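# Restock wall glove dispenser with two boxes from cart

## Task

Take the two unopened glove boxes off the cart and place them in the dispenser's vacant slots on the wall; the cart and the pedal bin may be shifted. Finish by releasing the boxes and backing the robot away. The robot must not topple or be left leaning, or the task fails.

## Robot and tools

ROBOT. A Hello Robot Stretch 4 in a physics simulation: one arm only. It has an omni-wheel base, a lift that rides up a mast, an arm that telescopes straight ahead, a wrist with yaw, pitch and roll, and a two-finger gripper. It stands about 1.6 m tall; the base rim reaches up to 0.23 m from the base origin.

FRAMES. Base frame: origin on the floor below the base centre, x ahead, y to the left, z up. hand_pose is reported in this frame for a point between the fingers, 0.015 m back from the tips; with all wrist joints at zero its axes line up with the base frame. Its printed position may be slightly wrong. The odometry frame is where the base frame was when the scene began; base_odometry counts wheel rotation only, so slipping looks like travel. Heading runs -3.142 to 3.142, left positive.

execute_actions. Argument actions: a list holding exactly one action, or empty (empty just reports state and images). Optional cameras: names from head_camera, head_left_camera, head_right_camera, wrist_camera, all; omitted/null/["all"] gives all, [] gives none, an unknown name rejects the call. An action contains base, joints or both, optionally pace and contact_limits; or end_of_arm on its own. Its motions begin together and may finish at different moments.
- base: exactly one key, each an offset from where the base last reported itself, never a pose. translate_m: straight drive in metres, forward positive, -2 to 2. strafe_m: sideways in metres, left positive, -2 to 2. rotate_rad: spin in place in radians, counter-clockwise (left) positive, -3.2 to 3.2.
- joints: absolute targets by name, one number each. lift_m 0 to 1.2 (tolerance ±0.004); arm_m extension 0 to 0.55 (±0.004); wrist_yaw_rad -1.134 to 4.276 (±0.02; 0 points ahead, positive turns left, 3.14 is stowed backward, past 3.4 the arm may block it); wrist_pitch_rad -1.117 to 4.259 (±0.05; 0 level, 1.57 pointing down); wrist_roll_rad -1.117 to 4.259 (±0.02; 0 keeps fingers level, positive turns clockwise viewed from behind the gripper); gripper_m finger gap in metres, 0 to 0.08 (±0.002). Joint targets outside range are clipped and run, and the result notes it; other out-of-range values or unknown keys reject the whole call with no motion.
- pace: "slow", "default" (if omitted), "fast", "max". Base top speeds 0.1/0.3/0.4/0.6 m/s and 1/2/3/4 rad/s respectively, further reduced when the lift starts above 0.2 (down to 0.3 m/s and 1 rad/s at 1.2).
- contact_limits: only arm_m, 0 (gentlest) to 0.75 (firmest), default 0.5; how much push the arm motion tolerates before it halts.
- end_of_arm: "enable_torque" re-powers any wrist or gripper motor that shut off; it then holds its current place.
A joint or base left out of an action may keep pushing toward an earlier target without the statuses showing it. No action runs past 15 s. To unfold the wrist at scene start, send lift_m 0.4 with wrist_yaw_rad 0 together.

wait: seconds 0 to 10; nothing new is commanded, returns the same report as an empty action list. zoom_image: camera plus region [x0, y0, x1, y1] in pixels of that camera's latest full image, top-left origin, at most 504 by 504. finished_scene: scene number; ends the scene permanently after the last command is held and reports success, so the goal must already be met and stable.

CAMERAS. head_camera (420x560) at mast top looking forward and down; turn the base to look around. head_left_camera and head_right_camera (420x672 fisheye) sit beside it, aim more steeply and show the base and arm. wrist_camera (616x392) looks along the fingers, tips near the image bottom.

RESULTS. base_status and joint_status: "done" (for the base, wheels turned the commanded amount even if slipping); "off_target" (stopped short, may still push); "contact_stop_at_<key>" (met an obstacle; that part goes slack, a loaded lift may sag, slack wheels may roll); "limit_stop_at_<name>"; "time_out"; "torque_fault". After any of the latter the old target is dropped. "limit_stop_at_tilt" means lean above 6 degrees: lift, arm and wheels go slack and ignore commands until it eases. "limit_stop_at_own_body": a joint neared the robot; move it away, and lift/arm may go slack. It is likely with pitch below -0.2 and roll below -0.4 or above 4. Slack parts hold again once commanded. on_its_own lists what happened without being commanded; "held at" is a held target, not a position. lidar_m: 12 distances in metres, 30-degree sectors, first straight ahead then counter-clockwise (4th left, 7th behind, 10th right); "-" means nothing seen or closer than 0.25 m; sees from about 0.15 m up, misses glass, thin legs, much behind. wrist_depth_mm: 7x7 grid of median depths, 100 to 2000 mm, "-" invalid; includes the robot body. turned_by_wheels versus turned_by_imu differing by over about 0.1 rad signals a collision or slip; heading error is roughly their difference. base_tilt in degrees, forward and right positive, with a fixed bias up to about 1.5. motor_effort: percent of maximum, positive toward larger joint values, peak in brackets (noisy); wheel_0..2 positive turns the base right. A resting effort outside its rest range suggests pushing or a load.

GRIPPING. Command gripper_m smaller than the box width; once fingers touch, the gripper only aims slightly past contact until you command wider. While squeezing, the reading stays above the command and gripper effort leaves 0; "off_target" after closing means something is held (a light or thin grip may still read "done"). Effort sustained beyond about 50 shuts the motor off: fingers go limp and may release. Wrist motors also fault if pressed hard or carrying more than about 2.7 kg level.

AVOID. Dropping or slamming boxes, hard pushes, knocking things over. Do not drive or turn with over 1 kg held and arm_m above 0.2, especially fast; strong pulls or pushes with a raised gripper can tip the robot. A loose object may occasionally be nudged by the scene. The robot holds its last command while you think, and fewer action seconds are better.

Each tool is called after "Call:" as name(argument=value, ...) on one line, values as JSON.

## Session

Call:
execute_actions(actions=[])

Scene clock: 0.00 s.
base_odometry: x=+0.000 y=+0.000 heading=+0.000 (m, m, rad; odometry frame)
turned_by_wheels: +0.000 (rad since the last result)
turned_by_imu: +0.000 (rad since the last result)
base_tilt: forward=+0.1 right=+0.0 (deg)
lidar_m: 2.30 2.06 1.04 1.04 1.17 1.97 1.90 2.13 2.08 2.06 1.86 2.41
base_status: not commanded
joint_positions: lift_m=+0.279 arm_m=-0.001 wrist_yaw_rad=+3.091 wrist_pitch_rad=+0.002 wrist_roll_rad=+0.018 gripper_m=+0.040
joint_status: not commanded
motor_effort: lift_m=+21 arm_m=-1 wrist_yaw_rad=+0 wrist_pitch_rad=-9 wrist_roll_rad=-1 gripper_m=+0 wheel_0=+0 wheel_1=-1 wheel_2=+0 (%)
hand_pose: x=-0.0380 y=+0.0980 z=+0.4565 quat_wxyz=(+0.025, -0.001, +0.009, +1.000) (m; base frame)
wrist_depth_mm: - 148 - - - - - / - 147 - - - - - / - 123 172 - - - - / 107 139 211 - - - - / 144 - - - - - - / 1808 - 1983 - - 1921 - / 1160 1366 112 1281 138 1464 1308
pictures: head_camera, head_left_camera, head_right_camera, wrist_camera
Images, in order (width x height): head_camera 420x560, head_left_camera 420x672, head_right_camera 420x672, wrist_camera 616x392.

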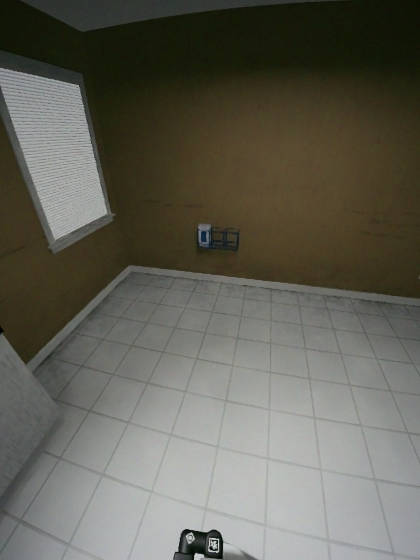

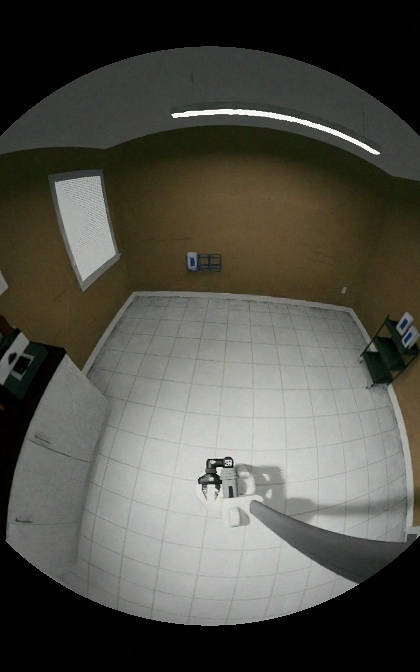

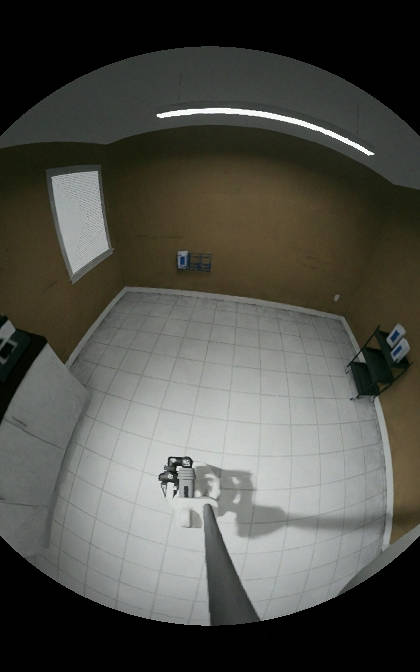

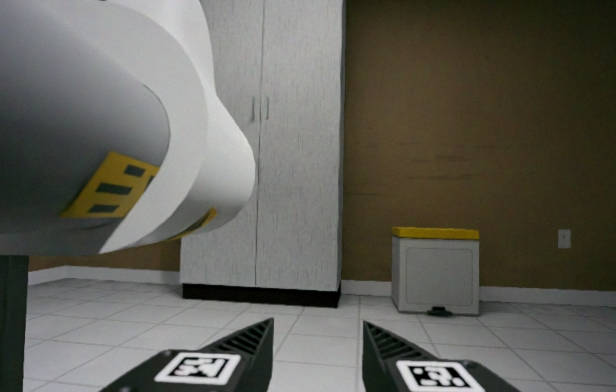

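Call:
execute_actions(actions=[{"base":{"rotate_rad":-1.775},"pace":"fast"}], cameras=[])

Call:
execute_actions(actions=[{"base":{"strafe_m":1.15},"joints":{"lift_m":0.75,"wrist_yaw_rad":0,"gripper_m":0.08},"pace":"fast"}], cameras=[])

Call:
execute_actions(actions=[{"base":{"translate_m":0.6},"pace":"fast"}])

Scene clock: 8.00 s.
base_odometry: x=+0.000 y=+0.000 heading=-1.775 (m, m, rad; odometry frame)
turned_by_wheels: -1.775 (rad since the last result)
turned_by_imu: -1.739 (rad since the last result)
base_tilt: forward=+0.0 right=+0.0 (deg)
lidar_m: 2.05 1.85 2.52 2.33 2.40 1.09 1.03 1.06 1.45 1.90 1.95 2.13
base_status: done
joint_positions: lift_m=+0.279 arm_m=-0.001 wrist_yaw_rad=+3.091 wrist_pitch_rad=+0.002 wrist_roll_rad=+0.018 gripper_m=+0.040
joint_status: not commanded
motor_effort: lift_m=+20(21) arm_m=-1(1) wrist_yaw_rad=-1(1) wrist_pitch_rad=-9(9) wrist_roll_rad=-2(1) gripper_m=+0(0) wheel_0=+0(11) wheel_1=+2(11) wheel_2=+0(10) (%)
hand_pose: x=-0.0380 y=+0.0980 z=+0.4565 quat_wxyz=(+0.025, -0.001, +0.009, +1.000) (m; base frame)
wrist_depth_mm: - 149 1576 1756 1921 1921 1983 / - 147 1205 1336 1863 1983 1921 / - 123 171 1229 1255 1983 1921 / 107 139 211 1229 1229 1983 1921 / 144 1138 1205 1229 1229 1863 1983 / 1182 1138 1160 1229 1229 1863 1983 / 1138 1229 112 1229 137 1430 1336
pictures: none
No camera images: the call's "cameras" was empty. Leave "cameras" out to get every camera's image.

Scene clock: 12.03 s.
base_odometry: x=+1.126 y=-0.233 heading=-1.775 (m, m, rad; odometry frame)
turned_by_wheels: +0.000 (rad since the last result)
turned_by_imu: +0.002 (rad since the last result)
base_tilt: forward=-0.1 right=+0.1 (deg)
lidar_m: 1.61 1.83 1.28 1.18 1.16 1.75 1.68 1.27 1.52 3.04 2.95 2.12
base_status: done
joint_positions: lift_m=+0.750 arm_m=-0.001 wrist_yaw_rad=+0.000 wrist_pitch_rad=+0.002 wrist_roll_rad=+0.018 gripper_m=+0.080
joint_status: all done
motor_effort: lift_m=+23(24) arm_m=-1(1) wrist_yaw_rad=-2(7) wrist_pitch_rad=-9(10) wrist_roll_rad=+0(0) gripper_m=+1(2) wheel_0=+3(13) wheel_1=+1(13) wheel_2=+0(2) (%)
hand_pose: x=+0.3827 y=-0.0873 z=+0.9277 quat_wxyz=(+1.000, +0.009, +0.001, +0.000) (m; base frame)
wrist_depth_mm: 1921 1863 1983 1863 1921 1921 1921 / 1863 1921 1863 1921 1983 1983 1863 / 1863 1921 1863 1921 1863 1863 1983 / 1921 1808 1921 1863 1863 1921 1863 / 1863 1808 1808 1808 1921 1863 1863 / 1921 1863 1863 1756 1808 1863 1863 / 1863 109 151 1756 1808 128 1863
pictures: none
No camera images: the call's "cameras" was empty. Leave "cameras" out to get every camera's image.

Scene clock: 14.93 s.
base_odometry: x=+1.005 y=-0.821 heading=-1.774 (m, m, rad; odometry frame)
turned_by_wheels: +0.000 (rad since the last result)
turned_by_imu: +0.000 (rad since the last result)
base_tilt: forward=-0.1 right=+0.1 (deg)
lidar_m: 1.00 1.48 1.32 1.25 1.31 1.64 2.29 1.79 2.34 3.02 2.12 1.50
base_status: done
joint_positions: lift_m=+0.750 arm_m=-0.001 wrist_yaw_rad=+0.000 wrist_pitch_rad=+0.002 wrist_roll_rad=+0.018 gripper_m=+0.080
joint_status: not commanded
motor_effort: lift_m=+22(22) arm_m=-1(1) wrist_yaw_rad=-2(2) wrist_pitch_rad=-9(9) wrist_roll_rad=-2(2) gripper_m=+3(1) wheel_0=+2(9) wheel_1=+3(9) wheel_2=+0(12) (%)
hand_pose: x=+0.3827 y=-0.0873 z=+0.9277 quat_wxyz=(+1.000, +0.009, +0.001, +0.000) (m; base frame)
wrist_depth_mm: 1255 1255 1229 1281 1281 1336 1255 / 1308 1281 1281 1255 1281 1255 1281 / 1281 1255 1281 1281 1281 1255 1255 / 1281 1281 1255 1255 1229 1255 1281 / 1229 1229 1308 1229 1229 1255 1229 / 1255 1255 1025 891 1255 1255 1229 / 1229 109 150 1118 798 128 1255
pictures: head_camera, head_left_camera, head_right_camera, wrist_camera
Images, in order (width x height): head_camera 420x560, head_left_camera 420x672, head_right_camera 420x672, wrist_camera 616x392.

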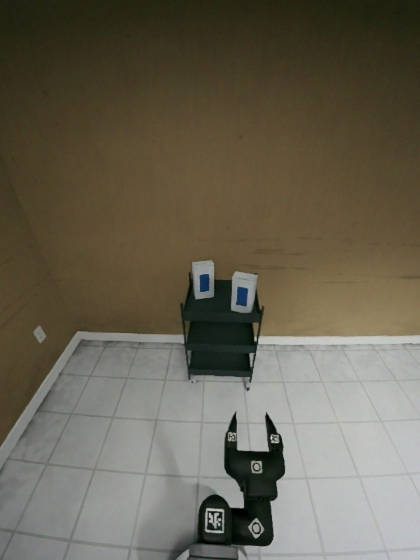

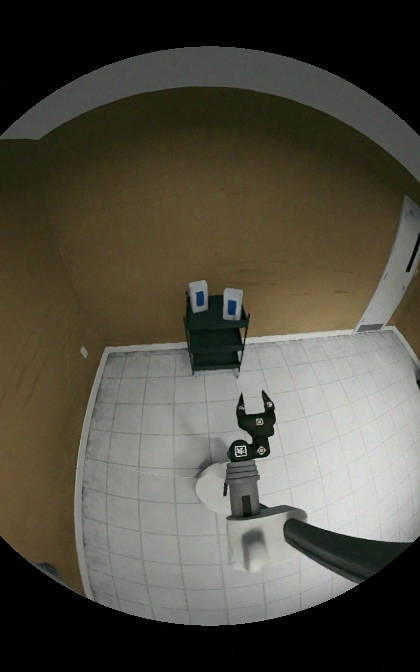

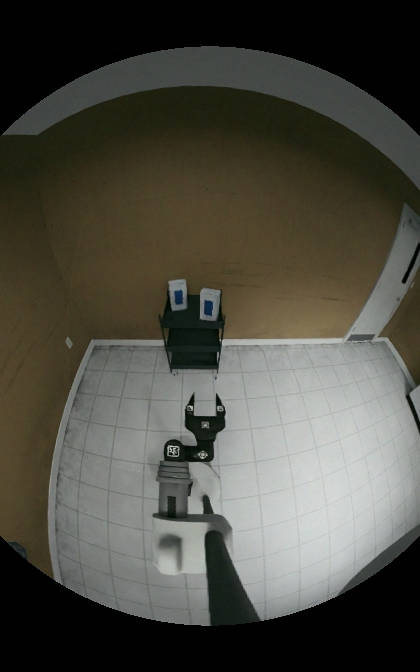

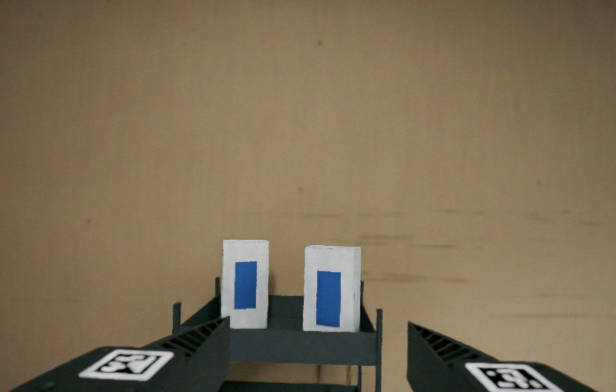

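Call:
execute_actions(actions=[{"base":{"translate_m":0.55},"joints":{"lift_m":1.07,"wrist_pitch_rad":1.57,"wrist_roll_rad":1.57,"arm_m":0.2},"pace":"fast"}], cameras=[])

Call:
execute_actions(actions=[{"base":{"strafe_m":-0.04},"joints":{"arm_m":0.41,"lift_m":1.03},"pace":"fast"}], cameras=["wrist_camera"])

Scene clock: 30.13 s.
base_odometry: x=+0.894 y=-1.359 heading=-1.773 (m, m, rad; odometry frame)
turned_by_wheels: +0.001 (rad since the last result)
turned_by_imu: +0.000 (rad since the last result)
base_tilt: forward=+0.1 right=+0.1 (deg)
lidar_m: 0.46 0.47 1.21 1.26 1.30 1.79 2.65 2.34 3.11 3.03 1.31 0.48
base_status: done
joint_positions: lift_m=+1.070 arm_m=+0.199 wrist_yaw_rad=+0.000 wrist_pitch_rad=+1.570 wrist_roll_rad=+1.570 gripper_m=+0.080
joint_status: all done
motor_effort: lift_m=+22(24) arm_m=+6(7) wrist_yaw_rad=+0(2) wrist_pitch_rad=+1(8) wrist_roll_rad=+0(4) gripper_m=+1(2) wheel_0=+2(7) wheel_1=+5(9) wheel_2=+2(13) (%)
hand_pose: x=+0.3701 y=-0.0874 z=+1.0354 quat_wxyz=(+0.501, +0.500, +0.500, -0.499) (m; base frame)
wrist_depth_mm: 715 1060 1229 1255 1229 1229 1229 / 715 1060 1255 1229 1229 1205 1229 / 654 946 1182 1205 1205 1182 1182 / 296 355 530 1205 1205 1182 1205 / 291 394 530 1205 976 960 1160 / 327 530 530 1205 976 960 1182 / 517 109 151 1205 1182 128 1160
pictures: none
No camera images: the call's "cameras" was empty. Leave "cameras" out to get every camera's image.

Scene clock: 31.60 s.
base_odometry: x=+0.855 y=-1.351 heading=-1.774 (m, m, rad; odometry frame)
turned_by_wheels: +0.000 (rad since the last result)
turned_by_imu: +0.000 (rad since the last result)
base_tilt: forward=+0.1 right=+0.2 (deg)
lidar_m: 0.46 0.50 1.24 1.30 1.35 1.83 2.43 2.31 3.09 2.98 1.30 0.50
base_status: done
joint_positions: lift_m=+1.030 arm_m=+0.409 wrist_yaw_rad=+0.000 wrist_pitch_rad=+1.570 wrist_roll_rad=+1.570 gripper_m=+0.080
joint_status: all done
motor_effort: lift_m=+19(21) arm_m=+6(7) wrist_yaw_rad=-2(0) wrist_pitch_rad=+0(0) wrist_roll_rad=-2(0) gripper_m=+1(1) wheel_0=+0(11) wheel_1=-2(10) wheel_2=+0(1) (%)
hand_pose: x=+0.5800 y=-0.0874 z=+0.9957 quat_wxyz=(+0.501, +0.500, +0.500, -0.499) (m; base frame)
wrist_depth_mm: 436 640 1160 1205 1182 1205 1160 / 436 647 1182 1182 1182 1205 1182 / 436 647 1205 1182 1182 1182 1182 / 436 496 496 492 1160 1138 1138 / 436 488 488 246 480 946 904 / 439 484 484 244 484 904 917 / 433 109 151 242 430 128 1138
pictures: wrist_camera
Images, in order (width x height): wrist_camera 616x392.

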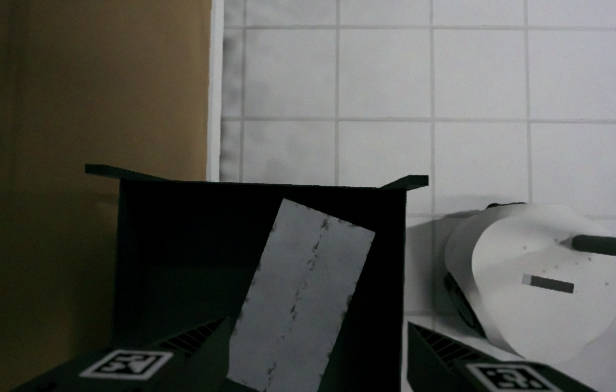

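Call:
execute_actions(actions=[{"base":{"strafe_m":-0.004},"joints":{"arm_m":0.424,"lift_m":0.98,"wrist_roll_rad":1.94}}], cameras=["wrist_camera"])

Scene clock: 38.03 s.
base_odometry: x=+0.851 y=-1.350 heading=-1.773 (m, m, rad; odometry frame)
turned_by_wheels: +0.000 (rad since the last result)
turned_by_imu: +0.000 (rad since the last result)
base_tilt: forward=+0.1 right=+0.0 (deg)
lidar_m: 0.45 0.47 1.25 1.28 1.37 1.84 2.36 2.34 3.08 2.97 1.31 0.47
base_status: done
joint_positions: lift_m=+0.980 arm_m=+0.423 wrist_yaw_rad=+0.000 wrist_pitch_rad=+1.570 wrist_roll_rad=+1.940 gripper_m=+0.080
joint_status: all done
motor_effort: lift_m=+18(18) arm_m=+7(7) wrist_yaw_rad=-1(1) wrist_pitch_rad=+0(0) wrist_roll_rad=-1(3) gripper_m=+1(1) wheel_0=+1(7) wheel_1=+3(10) wheel_2=+1(0) (%)
hand_pose: x=+0.5939 y=-0.0874 z=+0.9457 quat_wxyz=(+0.400, +0.583, +0.400, -0.583) (m; base frame)
wrist_depth_mm: 654 1098 1160 1138 1138 1118 1118 / 580 976 1160 1118 1118 1098 1118 / 535 842 1160 1138 1138 1118 878 / 492 732 1160 436 433 891 878 / 436 439 439 195 427 1118 878 / 424 436 436 194 424 1060 1078 / 392 109 151 192 190 128 1078
pictures: wrist_camera
Images, in order (width x height): wrist_camera 616x392.

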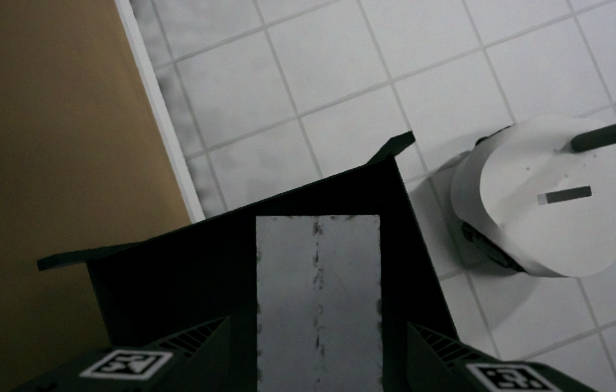

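Call:
execute_actions(actions=[{"joints":{"lift_m":0.93}}], cameras=[])

Call:
execute_actions(actions=[{"joints":{"gripper_m":0.04}}], cameras=[])

Call:
execute_actions(actions=[{"joints":{"lift_m":1.05}}], cameras=["wrist_camera"])

Call:
execute_actions(actions=[{"base":{"translate_m":-1.5},"joints":{"arm_m":0.1}}], cameras=[])

Call:
execute_actions(actions=[{"base":{"rotate_rad":1.604},"joints":{"wrist_yaw_rad":1.57,"wrist_roll_rad":3.14},"pace":"slow"}], cameras=[])

Call:
execute_actions(actions=[{"base":{"translate_m":0.45}}])

Scene clock: 51.63 s.
base_odometry: x=+0.851 y=-1.350 heading=-1.773 (m, m, rad; odometry frame)
turned_by_wheels: +0.000 (rad since the last result)
turned_by_imu: +0.000 (rad since the last result)
base_tilt: forward=+0.0 right=+0.1 (deg)
lidar_m: 0.45 0.50 1.23 1.29 1.36 1.85 2.36 2.33 3.12 2.98 1.32 0.48
base_status: not commanded
joint_positions: lift_m=+0.930 arm_m=+0.423 wrist_yaw_rad=+0.000 wrist_pitch_rad=+1.570 wrist_roll_rad=+1.940 gripper_m=+0.080
joint_status: all done
motor_effort: lift_m=+18(17) arm_m=+7(7) wrist_yaw_rad=-1(1) wrist_pitch_rad=+0(0) wrist_roll_rad=+0(1) gripper_m=+2(2) wheel_0=+1(1) wheel_1=+3(3) wheel_2=+0(0) (%)
hand_pose: x=+0.5939 y=-0.0874 z=+0.8957 quat_wxyz=(+0.400, +0.583, +0.400, -0.583) (m; base frame)
wrist_depth_mm: 654 1118 1098 1098 1078 1060 1060 / 591 960 1078 1078 1060 1060 1042 / 530 842 1078 1060 1078 1078 842 / 492 741 1078 387 389 866 820 / 427 389 389 145 145 1025 831 / 384 384 382 144 144 1025 1042 / 387 109 143 143 142 128 1008
pictures: none
No camera images: the call's "cameras" was empty. Leave "cameras" out to get every camera's image.

Scene clock: 52.63 s.
base_odometry: x=+0.851 y=-1.350 heading=-1.773 (m, m, rad; odometry frame)
turned_by_wheels: +0.000 (rad since the last result)
turned_by_imu: +0.000 (rad since the last result)
base_tilt: forward=+0.0 right=+0.0 (deg)
lidar_m: 0.45 0.49 1.23 1.30 1.34 1.85 2.39 2.32 3.08 2.99 1.31 0.50
base_status: not commanded
joint_positions: lift_m=+0.930 arm_m=+0.423 wrist_yaw_rad=+0.000 wrist_pitch_rad=+1.570 wrist_roll_rad=+1.940 gripper_m=+0.057
joint_status: gripper_m off_target (ended at +0.057, target +0.040)
on_its_own: gripper_m is held at +0.053, not at your +0.040, by its contact guard: the fingers met something
motor_effort: lift_m=+18(18) arm_m=+6(7) wrist_yaw_rad=-1(1) wrist_pitch_rad=-1(1) wrist_roll_rad=-1(1) gripper_m=-26(30) wheel_0=+1(1) wheel_1=+3(3) wheel_2=+0(0) (%)
hand_pose: x=+0.5939 y=-0.0874 z=+0.8957 quat_wxyz=(+0.400, +0.583, +0.400, -0.583) (m; base frame)
wrist_depth_mm: 654 1118 1098 1098 1060 1078 1060 / 585 960 1078 1098 1078 1060 1078 / 535 831 1078 1098 1060 1078 831 / 492 741 1060 387 387 854 820 / 418 387 384 145 145 1025 820 / 384 387 379 144 144 1025 1025 / 384 330 133 143 141 368 1025
pictures: none
No camera images: the call's "cameras" was empty. Leave "cameras" out to get every camera's image.

Scene clock: 54.17 s.
base_odometry: x=+0.851 y=-1.350 heading=-1.773 (m, m, rad; odometry frame)
turned_by_wheels: +0.000 (rad since the last result)
turned_by_imu: +0.000 (rad since the last result)
base_tilt: forward=+0.0 right=+0.0 (deg)
lidar_m: 0.46 0.46 1.25 1.30 1.35 1.85 2.38 2.32 3.07 2.99 1.29 0.50
base_status: not commanded
joint_positions: lift_m=+1.050 arm_m=+0.423 wrist_yaw_rad=+0.000 wrist_pitch_rad=+1.570 wrist_roll_rad=+1.940 gripper_m=+0.057
joint_status: all done
on_its_own: gripper_m is held at +0.053, not at your +0.040, by its contact guard: the fingers met something
motor_effort: lift_m=+25(26) arm_m=+7(6) wrist_yaw_rad=-1(2) wrist_pitch_rad=-1(1) wrist_roll_rad=+1(1) gripper_m=-28(28) wheel_0=+1(1) wheel_1=+3(3) wheel_2=+0(0) (%)
hand_pose: x=+0.5939 y=-0.0874 z=+1.0152 quat_wxyz=(+0.400, +0.583, +0.400, -0.583) (m; base frame)
wrist_depth_mm: 661 1138 1205 1229 1182 1182 1205 / 580 976 1229 1229 1205 1182 1205 / 530 842 1229 1205 1229 1160 960 / 488 750 1255 508 1160 960 946 / 455 539 504 145 145 1078 946 / 427 508 504 145 144 1138 1138 / 399 449 133 143 141 1138 1160
pictures: wrist_camera
Images, in order (width x height): wrist_camera 616x392.

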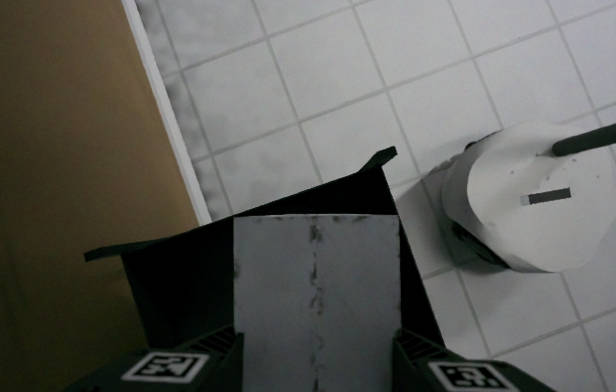

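Scene clock: 60.67 s.
base_odometry: x=+1.153 y=+0.119 heading=-1.774 (m, m, rad; odometry frame)
turned_by_wheels: -0.001 (rad since the last result)
turned_by_imu: +0.000 (rad since the last result)
base_tilt: forward=-0.1 right=+0.1 (deg)
lidar_m: 0.25 1.88 1.35 1.17 1.22 1.38 1.34 0.93 1.02 3.03 3.10 0.25
base_status: done
joint_positions: lift_m=+1.050 arm_m=+0.101 wrist_yaw_rad=+0.000 wrist_pitch_rad=+1.570 wrist_roll_rad=+1.940 gripper_m=+0.057
joint_status: all done
on_its_own: gripper_m is held at +0.053, not at your +0.040, by its contact guard: the fingers met something
motor_effort: lift_m=+24(25) arm_m=-6(7) wrist_yaw_rad=+0(2) wrist_pitch_rad=-1(3) wrist_roll_rad=-1(1) gripper_m=-28(29) wheel_0=-3(5) wheel_1=-4(9) wheel_2=-1(12) (%)
hand_pose: x=+0.2722 y=-0.0874 z=+1.0153 quat_wxyz=(+0.400, +0.583, +0.400, -0.583) (m; base frame)
wrist_depth_mm: 1255 1229 1229 1229 1229 1205 1205 / 1255 1229 1205 1229 1205 1205 1229 / 1229 1205 1229 1205 1229 1160 1182 / 1182 1205 1205 1182 960 960 1160 / 1229 1182 1205 146 146 931 1138 / 1205 1205 1160 144 144 1160 1160 / 1205 1182 133 144 141 1160 1138
pictures: none
No camera images: the call's "cameras" was empty. Leave "cameras" out to get every camera's image.

Scene clock: 63.57 s.
base_odometry: x=+1.153 y=+0.119 heading=-0.170 (m, m, rad; odometry frame)
turned_by_wheels: +1.603 (rad since the last result)
turned_by_imu: +1.570 (rad since the last result)
base_tilt: forward=-0.1 right=-0.1 (deg)
lidar_m: 0.30 1.25 1.35 1.34 0.96 1.07 3.03 3.12 2.48 1.95 1.83 1.30
base_status: done
joint_positions: lift_m=+1.050 arm_m=+0.101 wrist_yaw_rad=+1.570 wrist_pitch_rad=+1.570 wrist_roll_rad=+3.140 gripper_m=+0.057
joint_status: all done
on_its_own: gripper_m is held at +0.053, not at your +0.040, by its contact guard: the fingers met something
motor_effort: lift_m=+24(24) arm_m=-6(6) wrist_yaw_rad=+0(5) wrist_pitch_rad=+1(1) wrist_roll_rad=-1(3) gripper_m=-28(28) wheel_0=-2(6) wheel_1=-4(9) wheel_2=-2(7) (%)
hand_pose: x=+0.3594 y=+0.0002 z=+1.0153 quat_wxyz=(+0.500, +0.500, +0.501, -0.499) (m; base frame)
wrist_depth_mm: 1229 1229 1205 1205 1205 1205 1182 / 1229 1229 1229 1229 1205 1205 1205 / 1229 1205 1205 1229 1229 1182 1182 / 1205 1205 1205 1205 976 960 1160 / 1205 1182 1205 145 145 946 1160 / 1160 1205 1160 144 144 946 1160 / 1160 1205 133 143 141 1138 1160
pictures: none
No camera images: the call's "cameras" was empty. Leave "cameras" out to get every camera's image.

Scene clock: 66.57 s.
base_odometry: x=+1.597 y=+0.043 heading=-0.170 (m, m, rad; odometry frame)
turned_by_wheels: +0.000 (rad since the last result)
turned_by_imu: +0.000 (rad since the last result)
base_tilt: forward=+0.1 right=+0.1 (deg)
lidar_m: 0.31 0.77 1.21 1.31 1.42 1.28 3.51 3.40 2.02 2.00 1.18 0.86
base_status: done
joint_positions: lift_m=+1.050 arm_m=+0.101 wrist_yaw_rad=+1.570 wrist_pitch_rad=+1.570 wrist_roll_rad=+3.140 gripper_m=+0.057
joint_status: not commanded
on_its_own: gripper_m is held at +0.053, not at your +0.040, by its contact guard: the fingers met something
motor_effort: lift_m=+24(24) arm_m=-6(7) wrist_yaw_rad=+0(0) wrist_pitch_rad=+1(0) wrist_roll_rad=+0(0) gripper_m=-28(28) wheel_0=+1(8) wheel_1=+3(8) wheel_2=-1(10) (%)
hand_pose: x=+0.3594 y=+0.0002 z=+1.0153 quat_wxyz=(+0.500, +0.500, +0.501, -0.499) (m; base frame)
wrist_depth_mm: 627 931 1229 1205 1205 1205 1182 / 634 931 1205 1229 1182 1205 1182 / 627 946 1205 1205 1205 1160 1182 / 627 946 1182 1182 991 960 1160 / 640 976 1205 145 144 946 1160 / 615 976 1182 144 144 931 1160 / 615 627 133 144 141 1160 1138
pictures: head_camera, head_left_camera, head_right_camera, wrist_camera
Images, in order (width x height): head_camera 420x560, head_left_camera 420x672, head_right_camera 420x672, wrist_camera 616x392.

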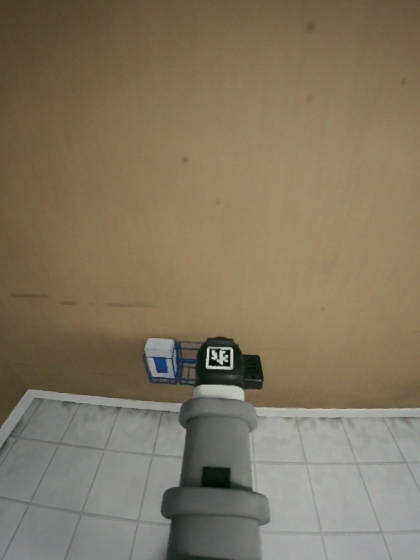

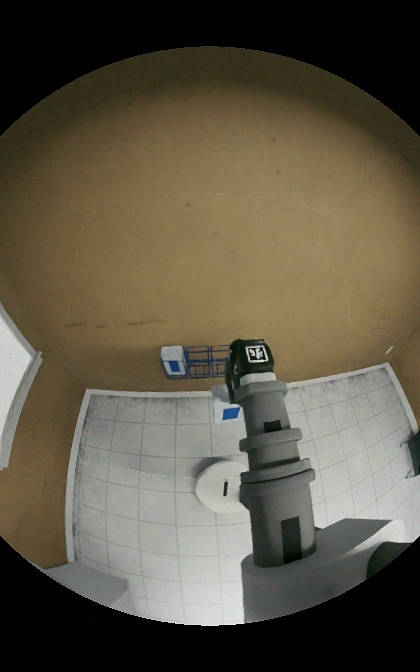

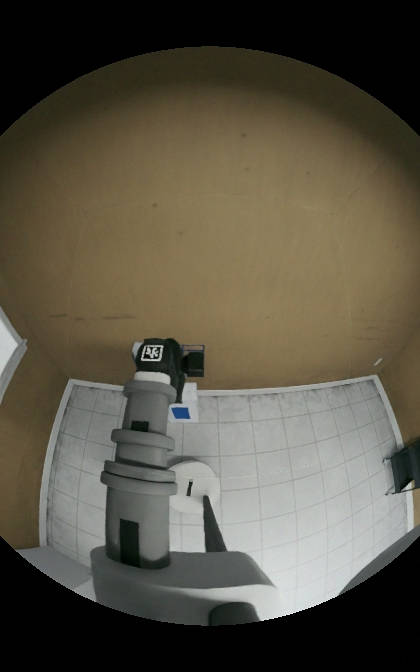

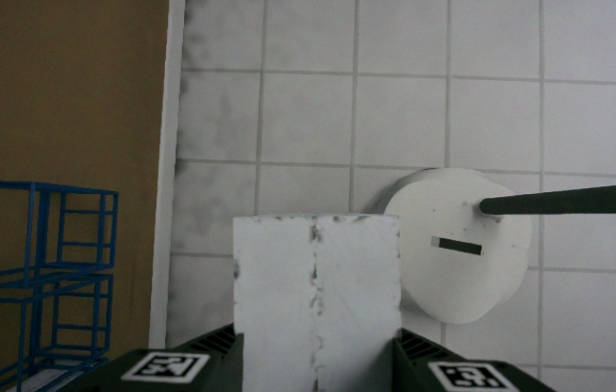

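Call:
execute_actions(actions=[{"base":{"strafe_m":0.06},"joints":{"wrist_yaw_rad":0.3,"wrist_roll_rad":1.87,"wrist_pitch_rad":1.52},"pace":"slow"}], cameras=[])

Call:
execute_actions(actions=[{"base":{"translate_m":0.05},"joints":{"arm_m":0.40,"lift_m":1.02}}], cameras=["wrist_camera","head_right_camera"])

Call:
zoom_image(camera="head_right_camera", region=[130,300,250,400])

Scene clock: 83.47 s.
base_odometry: x=+1.607 y=+0.102 heading=-0.170 (m, m, rad; odometry frame)
turned_by_wheels: +0.000 (rad since the last result)
turned_by_imu: +0.000 (rad since the last result)
base_tilt: forward=+0.0 right=+0.0 (deg)
lidar_m: 0.26 0.75 1.19 1.24 1.34 1.26 2.78 3.46 2.08 2.03 1.18 0.27
base_status: done
joint_positions: lift_m=+1.050 arm_m=+0.101 wrist_yaw_rad=+0.301 wrist_pitch_rad=+1.521 wrist_roll_rad=+1.870 gripper_m=+0.057
joint_status: all done
on_its_own: gripper_m is held at +0.053, not at your +0.040, by its contact guard: the fingers met something
motor_effort: lift_m=+24(24) arm_m=-6(6) wrist_yaw_rad=-2(5) wrist_pitch_rad=-2(6) wrist_roll_rad=-4(5) gripper_m=-28(27) wheel_0=-3(8) wheel_1=+4(9) wheel_2=+0(0) (%)
hand_pose: x=+0.3081 y=-0.0803 z=+1.0155 quat_wxyz=(+0.508, +0.515, +0.492, -0.484) (m; base frame)
wrist_depth_mm: 668 960 1255 1205 1182 1182 1160 / 668 976 1205 1205 1182 1138 1160 / 668 976 1229 1182 1182 1160 1160 / 654 976 1205 1182 1182 1118 1138 / 676 1008 1205 145 144 904 1118 / 654 991 1182 144 144 917 1118 / 661 676 133 143 141 1138 1118
pictures: none
No camera images: the call's "cameras" was empty. Leave "cameras" out to get every camera's image.

Scene clock: 85.47 s.
base_odometry: x=+1.656 y=+0.093 heading=-0.170 (m, m, rad; odometry frame)
turned_by_wheels: +0.000 (rad since the last result)
turned_by_imu: +0.000 (rad since the last result)
base_tilt: forward=+0.1 right=+0.0 (deg)
lidar_m: 0.56 0.71 1.13 1.26 1.36 1.28 2.79 3.47 2.09 2.05 1.09 0.79
base_status: done
joint_positions: lift_m=+1.020 arm_m=+0.399 wrist_yaw_rad=+0.300 wrist_pitch_rad=+1.520 wrist_roll_rad=+1.870 gripper_m=+0.057
joint_status: all done
on_its_own: gripper_m is held at +0.053, not at your +0.040, by its contact guard: the fingers met something
motor_effort: lift_m=+20(24) arm_m=+6(7) wrist_yaw_rad=+0(3) wrist_pitch_rad=-1(5) wrist_roll_rad=-3(2) gripper_m=-27(27) wheel_0=+1(6) wheel_1=+4(9) wheel_2=-2(8) (%)
hand_pose: x=+0.6059 y=-0.0803 z=+0.9858 quat_wxyz=(+0.508, +0.515, +0.492, -0.484) (m; base frame)
wrist_depth_mm: 233 334 580 1182 1160 1138 1138 / 235 336 591 1182 1160 1118 1118 / 236 340 597 1160 1160 1118 1098 / 238 343 597 1182 1138 1098 1025 / 239 347 496 145 145 976 891 / 241 351 469 144 144 1098 891 / 244 294 133 143 141 1098 1060
pictures: head_right_camera, wrist_camera
Images, in order (width x height): head_right_camera 420x672, wrist_camera 616x392.

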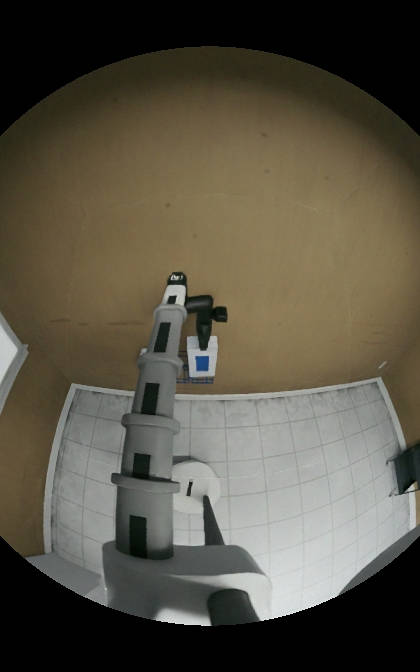

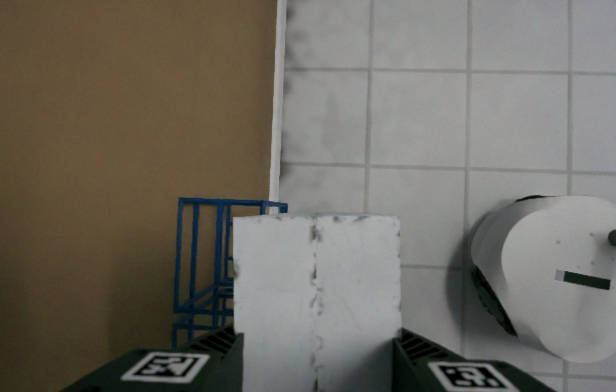

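Region (130, 300, 250, 400) of head_right_camera's 420x672 image, scaled by 4.200, with more detail than that image has.

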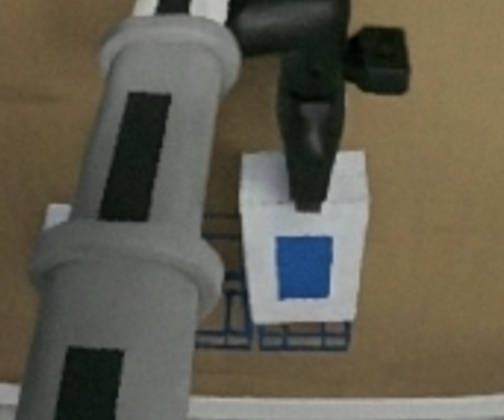

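Call:
execute_actions(actions=[{"base":{"strafe_m":0.01},"joints":{"arm_m":0.503,"lift_m":0.96,"wrist_roll_rad":1.9},"pace":"slow","contact_limits":{"arm_m":0.2}}], cameras=["wrist_camera","head_right_camera"])

Call:
zoom_image(camera="head_right_camera", region=[130,300,250,400])

Scene clock: 95.07 s.
base_odometry: x=+1.658 y=+0.103 heading=-0.170 (m, m, rad; odometry frame)
turned_by_wheels: +0.000 (rad since the last result)
turned_by_imu: +0.000 (rad since the last result)
base_tilt: forward=+0.1 right=+0.1 (deg)
lidar_m: 0.28 0.71 1.10 1.25 1.33 1.26 2.74 3.47 2.09 2.05 1.10 0.27
base_status: done
joint_positions: lift_m=+0.960 arm_m=+0.502 wrist_yaw_rad=+0.300 wrist_pitch_rad=+1.521 wrist_roll_rad=+1.900 gripper_m=+0.054
joint_status: all done
on_its_own: gripper_m is held at +0.053, not at your +0.040, by its contact guard: the fingers met something
motor_effort: lift_m=+19(21) arm_m=+7(9) wrist_yaw_rad=+0(1) wrist_pitch_rad=-3(16) wrist_roll_rad=+0(1) gripper_m=+0(29) wheel_0=-3(5) wheel_1=+5(8) wheel_2=+0(6) (%)
contact_limits: arm_m 0.2
hand_pose: x=+0.7087 y=-0.0804 z=+0.9259 quat_wxyz=(+0.500, +0.523, +0.484, -0.491) (m; base frame)
wrist_depth_mm: 112 158 278 1008 1098 1098 1078 / 113 159 279 1008 1078 1060 1060 / 113 159 281 1008 1098 1042 1042 / 113 159 282 809 1098 1060 1042 / 113 160 286 585 1078 976 831 / 113 160 256 580 1078 1025 842 / 111 134 133 634 147 1042 991
pictures: head_right_camera, wrist_camera
Images, in order (width x height): head_right_camera 420x672, wrist_camera 616x392.

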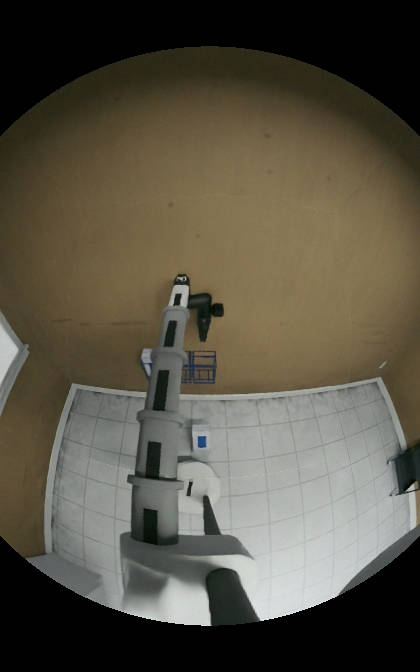

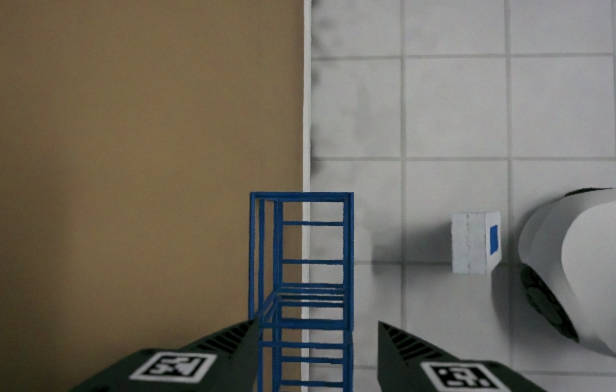

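Region (130, 300, 250, 400) of head_right_camera's 420x672 image, scaled by 4.200, with more detail than that image has.

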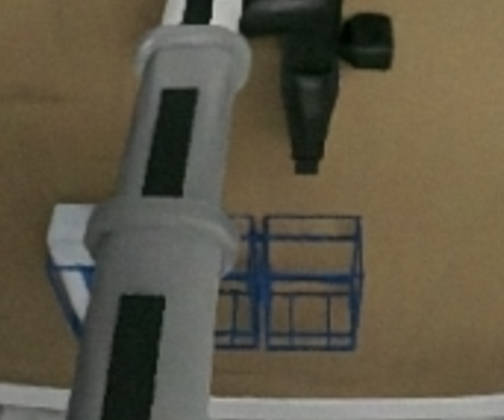

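Call:
execute_actions(actions=[{"base":{"translate_m":-0.15},"joints":{"arm_m":0.33,"wrist_yaw_rad":0,"wrist_roll_rad":1.57,"wrist_pitch_rad":1.57,"gripper_m":0.08}}], cameras=[])

Call:
execute_actions(actions=[{"joints":{"lift_m":0.45}}])

Scene clock: 107.40 s.
base_odometry: x=+1.510 y=+0.128 heading=-0.170 (m, m, rad; odometry frame)
turned_by_wheels: +0.000 (rad since the last result)
turned_by_imu: +0.000 (rad since the last result)
base_tilt: forward=+0.0 right=+0.1 (deg)
lidar_m: 0.83 0.85 1.31 1.24 1.34 1.17 2.74 3.43 2.12 2.05 1.33 0.96
base_status: done
joint_positions: lift_m=+0.960 arm_m=+0.331 wrist_yaw_rad=+0.000 wrist_pitch_rad=+1.570 wrist_roll_rad=+1.570 gripper_m=+0.080
joint_status: all done
motor_effort: lift_m=+20(20) arm_m=-6(7) wrist_yaw_rad=+0(6) wrist_pitch_rad=+0(3) wrist_roll_rad=-1(6) gripper_m=+1(4) wheel_0=-2(7) wheel_1=-3(10) wheel_2=+1(11) (%)
hand_pose: x=+0.5022 y=-0.0874 z=+0.9256 quat_wxyz=(+0.500, +0.500, +0.500, -0.500) (m; base frame)
wrist_depth_mm: 569 831 1138 1160 1118 1138 1118 / 574 842 1118 1078 1118 1118 1098 / 574 866 1098 1118 1098 1098 1078 / 554 854 1118 1098 1098 1078 1078 / 585 891 1098 1078 1078 866 854 / 549 904 1098 1098 1078 854 854 / 574 109 150 1060 1098 128 842
pictures: none
No camera images: the call's "cameras" was empty. Leave "cameras" out to get every camera's image.

Scene clock: 110.40 s.
base_odometry: x=+1.510 y=+0.128 heading=-0.170 (m, m, rad; odometry frame)
turned_by_wheels: +0.000 (rad since the last result)
turned_by_imu: +0.000 (rad since the last result)
base_tilt: forward=+0.0 right=+0.1 (deg)
lidar_m: 0.80 0.85 1.30 1.23 1.32 1.13 2.76 3.44 2.11 2.04 1.33 0.94
base_status: not commanded
joint_positions: lift_m=+0.450 arm_m=+0.331 wrist_yaw_rad=+0.000 wrist_pitch_rad=+1.570 wrist_roll_rad=+1.570 gripper_m=+0.080
joint_status: all done
motor_effort: lift_m=+18(20) arm_m=-6(6) wrist_yaw_rad=-1(1) wrist_pitch_rad=+0(0) wrist_roll_rad=-2(3) gripper_m=+2(2) wheel_0=-2(2) wheel_1=-3(3) wheel_2=+2(2) (%)
hand_pose: x=+0.5022 y=-0.0874 z=+0.4157 quat_wxyz=(+0.500, +0.500, +0.500, -0.500) (m; base frame)
wrist_depth_mm: 554 591 597 585 580 580 574 / 554 591 585 585 585 569 580 / 559 597 585 580 574 569 564 / 564 580 580 569 564 569 554 / 574 574 508 504 574 554 512 / 569 574 508 496 559 554 449 / 569 109 150 559 559 128 415
pictures: head_camera, head_left_camera, head_right_camera, wrist_camera
Images, in order (width x height): head_camera 420x560, head_left_camera 420x672, head_right_camera 420x672, wrist_camera 616x392.

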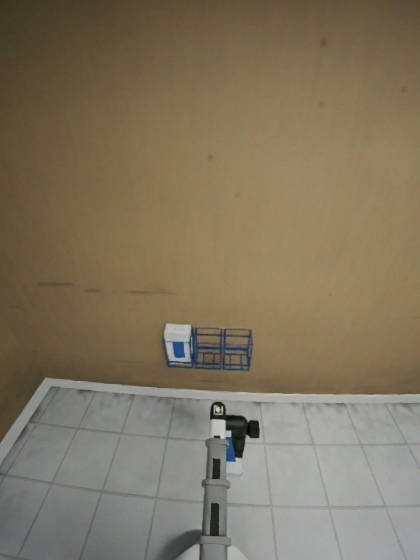

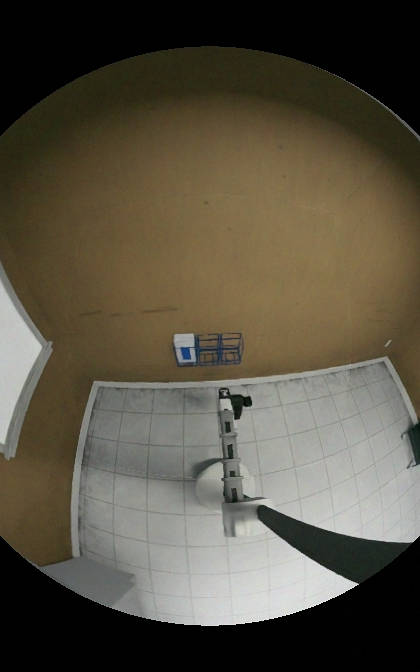

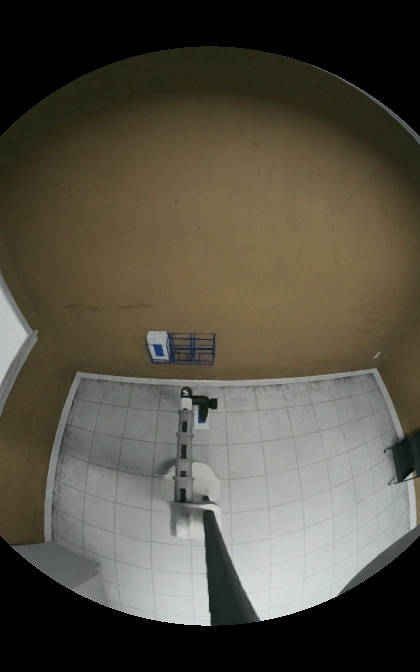

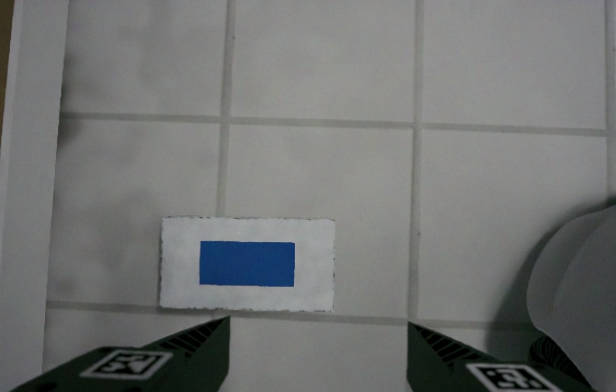

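Call:
execute_actions(actions=[{"base":{"strafe_m":0.022},"joints":{"arm_m":0.08,"lift_m":0.25,"wrist_pitch_rad":0.75,"gripper_m":0.0}}], cameras=[])

Call:
execute_actions(actions=[{"joints":{"lift_m":0.015}}], cameras=["wrist_camera","head_camera"])

Call:
execute_actions(actions=[{"joints":{"arm_m":0.4},"pace":"slow","contact_limits":{"arm_m":0.25}}], cameras=["wrist_camera","head_camera"])

Scene clock: 152.63 s.
base_odometry: x=+1.514 y=+0.150 heading=-0.170 (m, m, rad; odometry frame)
turned_by_wheels: +0.000 (rad since the last result)
turned_by_imu: +0.000 (rad since the last result)
base_tilt: forward=+0.0 right=+0.0 (deg)
lidar_m: 0.80 0.85 1.28 1.22 1.32 1.16 2.61 3.47 2.12 2.06 1.32 0.96
base_status: done
joint_positions: lift_m=+0.250 arm_m=+0.081 wrist_yaw_rad=+0.000 wrist_pitch_rad=+0.753 wrist_roll_rad=+1.570 gripper_m=+0.000
joint_status: all done
motor_effort: lift_m=+18(18) arm_m=-7(7) wrist_yaw_rad=-2(2) wrist_pitch_rad=-9(12) wrist_roll_rad=-3(2) gripper_m=-2(2) wheel_0=-1(10) wheel_1=+1(11) wheel_2=+0(0) (%)
hand_pose: x=+0.4073 y=-0.0874 z=+0.2830 quat_wxyz=(+0.658, +0.657, +0.260, -0.260) (m; base frame)
wrist_depth_mm: 530 615 707 621 484 392 336 / 535 615 699 609 477 389 336 / 535 609 715 603 462 382 334 / 530 609 707 554 436 379 330 / 525 609 676 480 382 368 329 / 517 603 683 512 377 366 327 / 525 609 661 125 410 370 320
pictures: none
No camera images: the call's "cameras" was empty. Leave "cameras" out to get every camera's image.

Scene clock: 154.70 s.
base_odometry: x=+1.514 y=+0.150 heading=-0.170 (m, m, rad; odometry frame)
turned_by_wheels: +0.000 (rad since the last result)
turned_by_imu: +0.000 (rad since the last result)
base_tilt: forward=-0.1 right=+0.2 (deg)
lidar_m: 0.81 0.86 1.30 1.21 1.31 1.13 2.63 3.46 2.14 2.05 1.32 0.97
base_status: not commanded
joint_positions: lift_m=+0.015 arm_m=+0.081 wrist_yaw_rad=+0.000 wrist_pitch_rad=+0.753 wrist_roll_rad=+1.570 gripper_m=+0.000
joint_status: all done
motor_effort: lift_m=+18(19) arm_m=-7(6) wrist_yaw_rad=+0(0) wrist_pitch_rad=-8(8) wrist_roll_rad=-2(4) gripper_m=+0(1) wheel_0=-1(1) wheel_1=+2(2) wheel_2=+0(0) (%)
hand_pose: x=+0.4073 y=-0.0874 z=+0.0480 quat_wxyz=(+0.658, +0.657, +0.260, -0.260) (m; base frame)
wrist_depth_mm: 521 564 342 241 188 154 137 / 525 549 329 238 185 152 136 / 530 530 324 234 183 151 135 / 525 345 212 226 181 149 134 / 521 277 207 224 179 148 132 / 521 271 204 222 177 146 131 / 521 424 195 126 161 144 130
pictures: head_camera, wrist_camera
Images, in order (width x height): head_camera 420x560, wrist_camera 616x392.

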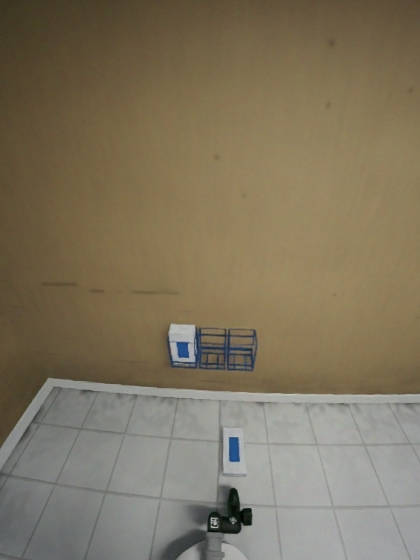

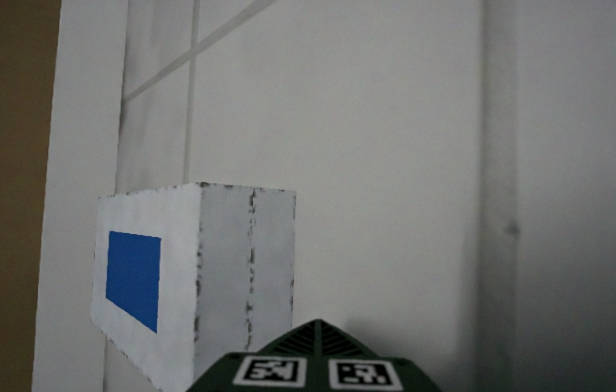

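Scene clock: 158.47 s.
base_odometry: x=+1.513 y=+0.150 heading=-0.171 (m, m, rad; odometry frame)
turned_by_wheels: -0.001 (rad since the last result)
turned_by_imu: -0.001 (rad since the last result)
base_tilt: forward=-0.1 right=+0.2 (deg)
lidar_m: 0.81 0.85 1.28 1.22 1.30 1.16 2.61 3.49 2.13 2.06 1.33 0.95
base_status: not commanded
joint_positions: lift_m=+0.015 arm_m=+0.358 wrist_yaw_rad=-0.009 wrist_pitch_rad=+0.762 wrist_roll_rad=+1.570 gripper_m=+0.000
joint_status: arm_m contact_stop (moved +0.277 of +0.319)
on_its_own: arm_m is slack since a contact_stop (your +0.400 is given up); wrist_yaw_rad is at rest, and its effort (+25) is outside its rest range (-13 to +13); wrist_pitch_rad is at rest, and its effort (-34) is outside its rest range (-23 to +23)
motor_effort: lift_m=+17(18) arm_m=+0(19) wrist_yaw_rad=+25(40) wrist_pitch_rad=-34(60) wrist_roll_rad=-2(2) gripper_m=-1(0) wheel_0=+1(1) wheel_1=+2(2) wheel_2=-10(9) (%)
contact_limits: arm_m 0.25
hand_pose: x=+0.6820 y=-0.0888 z=+0.0467 quat_wxyz=(+0.655, +0.657, +0.260, -0.266) (m; base frame)
wrist_depth_mm: 304 340 324 236 183 151 135 / 306 338 320 231 181 149 134 / 301 338 310 228 179 148 132 / 301 270 171 147 172 146 132 / 303 260 168 149 171 145 130 / 300 252 165 151 173 143 129 / 300 317 167 126 158 142 128
pictures: head_camera, wrist_camera
Images, in order (width x height): head_camera 420x560, wrist_camera 616x392.

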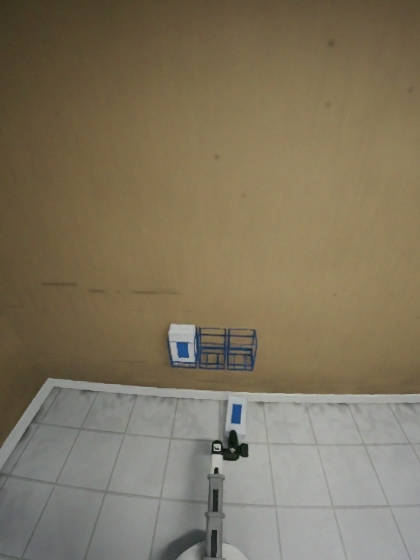

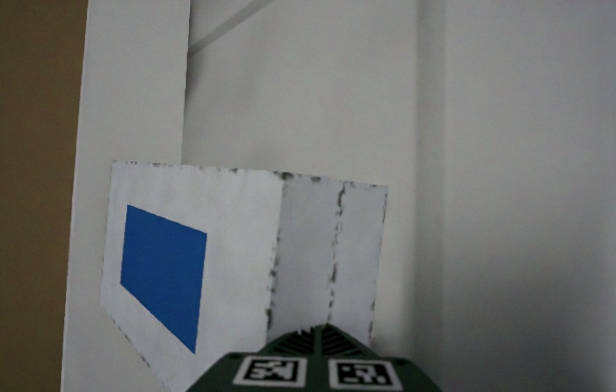

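Call:
execute_actions(actions=[{"joints":{"lift_m":0.06,"arm_m":0.357},"pace":"slow"}], cameras=["wrist_camera"])

Call:
execute_actions(actions=[{"joints":{"lift_m":0.085,"arm_m":0.361},"pace":"slow"}], cameras=["wrist_camera"])

Scene clock: 166.10 s.
base_odometry: x=+1.513 y=+0.150 heading=-0.170 (m, m, rad; odometry frame)
turned_by_wheels: +0.000 (rad since the last result)
turned_by_imu: +0.000 (rad since the last result)
base_tilt: forward=-0.1 right=+0.1 (deg)
lidar_m: 0.70 0.85 1.29 1.23 1.30 1.15 2.64 3.50 2.13 2.07 1.31 0.93
base_status: not commanded
joint_positions: lift_m=+0.060 arm_m=+0.357 wrist_yaw_rad=-0.005 wrist_pitch_rad=+0.761 wrist_roll_rad=+1.570 gripper_m=+0.000
joint_status: all done
on_its_own: wrist_yaw_rad is at rest, and its effort (+15) is outside its rest range (-13 to +13); wrist_pitch_rad is at rest, and its effort (-33) is outside its rest range (-23 to +23)
motor_effort: lift_m=+24(25) arm_m=-2(2) wrist_yaw_rad=+15(26) wrist_pitch_rad=-33(39) wrist_roll_rad=-3(1) gripper_m=+0(0) wheel_0=+1(1) wheel_1=+2(2) wheel_2=-7(9) (%)
hand_pose: x=+0.6819 y=-0.0882 z=+0.0913 quat_wxyz=(+0.656, +0.657, +0.261, -0.264) (m; base frame)
wrist_depth_mm: 303 345 379 303 237 195 172 / 303 345 379 298 234 193 171 / 301 345 377 296 230 190 169 / 301 336 199 151 211 189 168 / 301 334 190 153 207 186 167 / 301 332 183 154 206 185 164 / 298 332 185 125 204 184 163
pictures: wrist_camera
Images, in order (width x height): wrist_camera 616x392.

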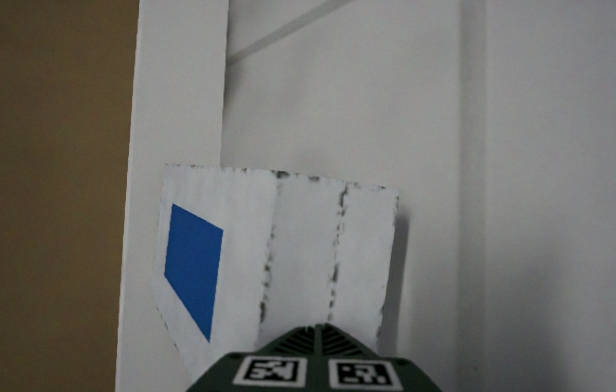

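Scene clock: 167.10 s.
base_odometry: x=+1.513 y=+0.150 heading=-0.170 (m, m, rad; odometry frame)
turned_by_wheels: +0.000 (rad since the last result)
turned_by_imu: +0.000 (rad since the last result)
base_tilt: forward=+0.1 right=+0.0 (deg)
lidar_m: 0.72 0.83 1.29 1.23 1.32 1.13 2.62 3.47 2.15 2.08 1.32 0.97
base_status: not commanded
joint_positions: lift_m=+0.085 arm_m=+0.360 wrist_yaw_rad=-0.004 wrist_pitch_rad=+0.758 wrist_roll_rad=+1.570 gripper_m=+0.000
joint_status: all done
on_its_own: wrist_pitch_rad is at rest, and its effort (-24) is outside its rest range (-23 to +23)
motor_effort: lift_m=+24(26) arm_m=+8(10) wrist_yaw_rad=+9(15) wrist_pitch_rad=-24(32) wrist_roll_rad=-3(2) gripper_m=-1(1) wheel_0=+1(1) wheel_1=+2(2) wheel_2=-5(7) (%)
hand_pose: x=+0.6845 y=-0.0880 z=+0.1167 quat_wxyz=(+0.657, +0.657, +0.261, -0.263) (m; base frame)
wrist_depth_mm: 301 349 397 342 270 220 194 / 300 345 397 340 267 217 193 / 300 347 394 336 264 216 190 / 300 345 236 153 238 215 190 / 296 343 218 155 173 212 189 / 300 343 204 154 233 210 187 / 298 343 207 126 230 208 185
pictures: wrist_camera
Images, in order (width x height): wrist_camera 616x392.

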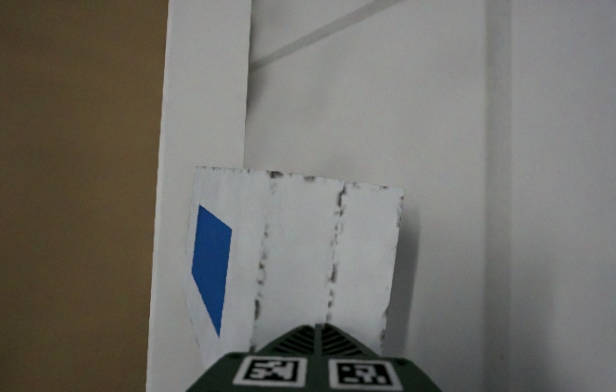

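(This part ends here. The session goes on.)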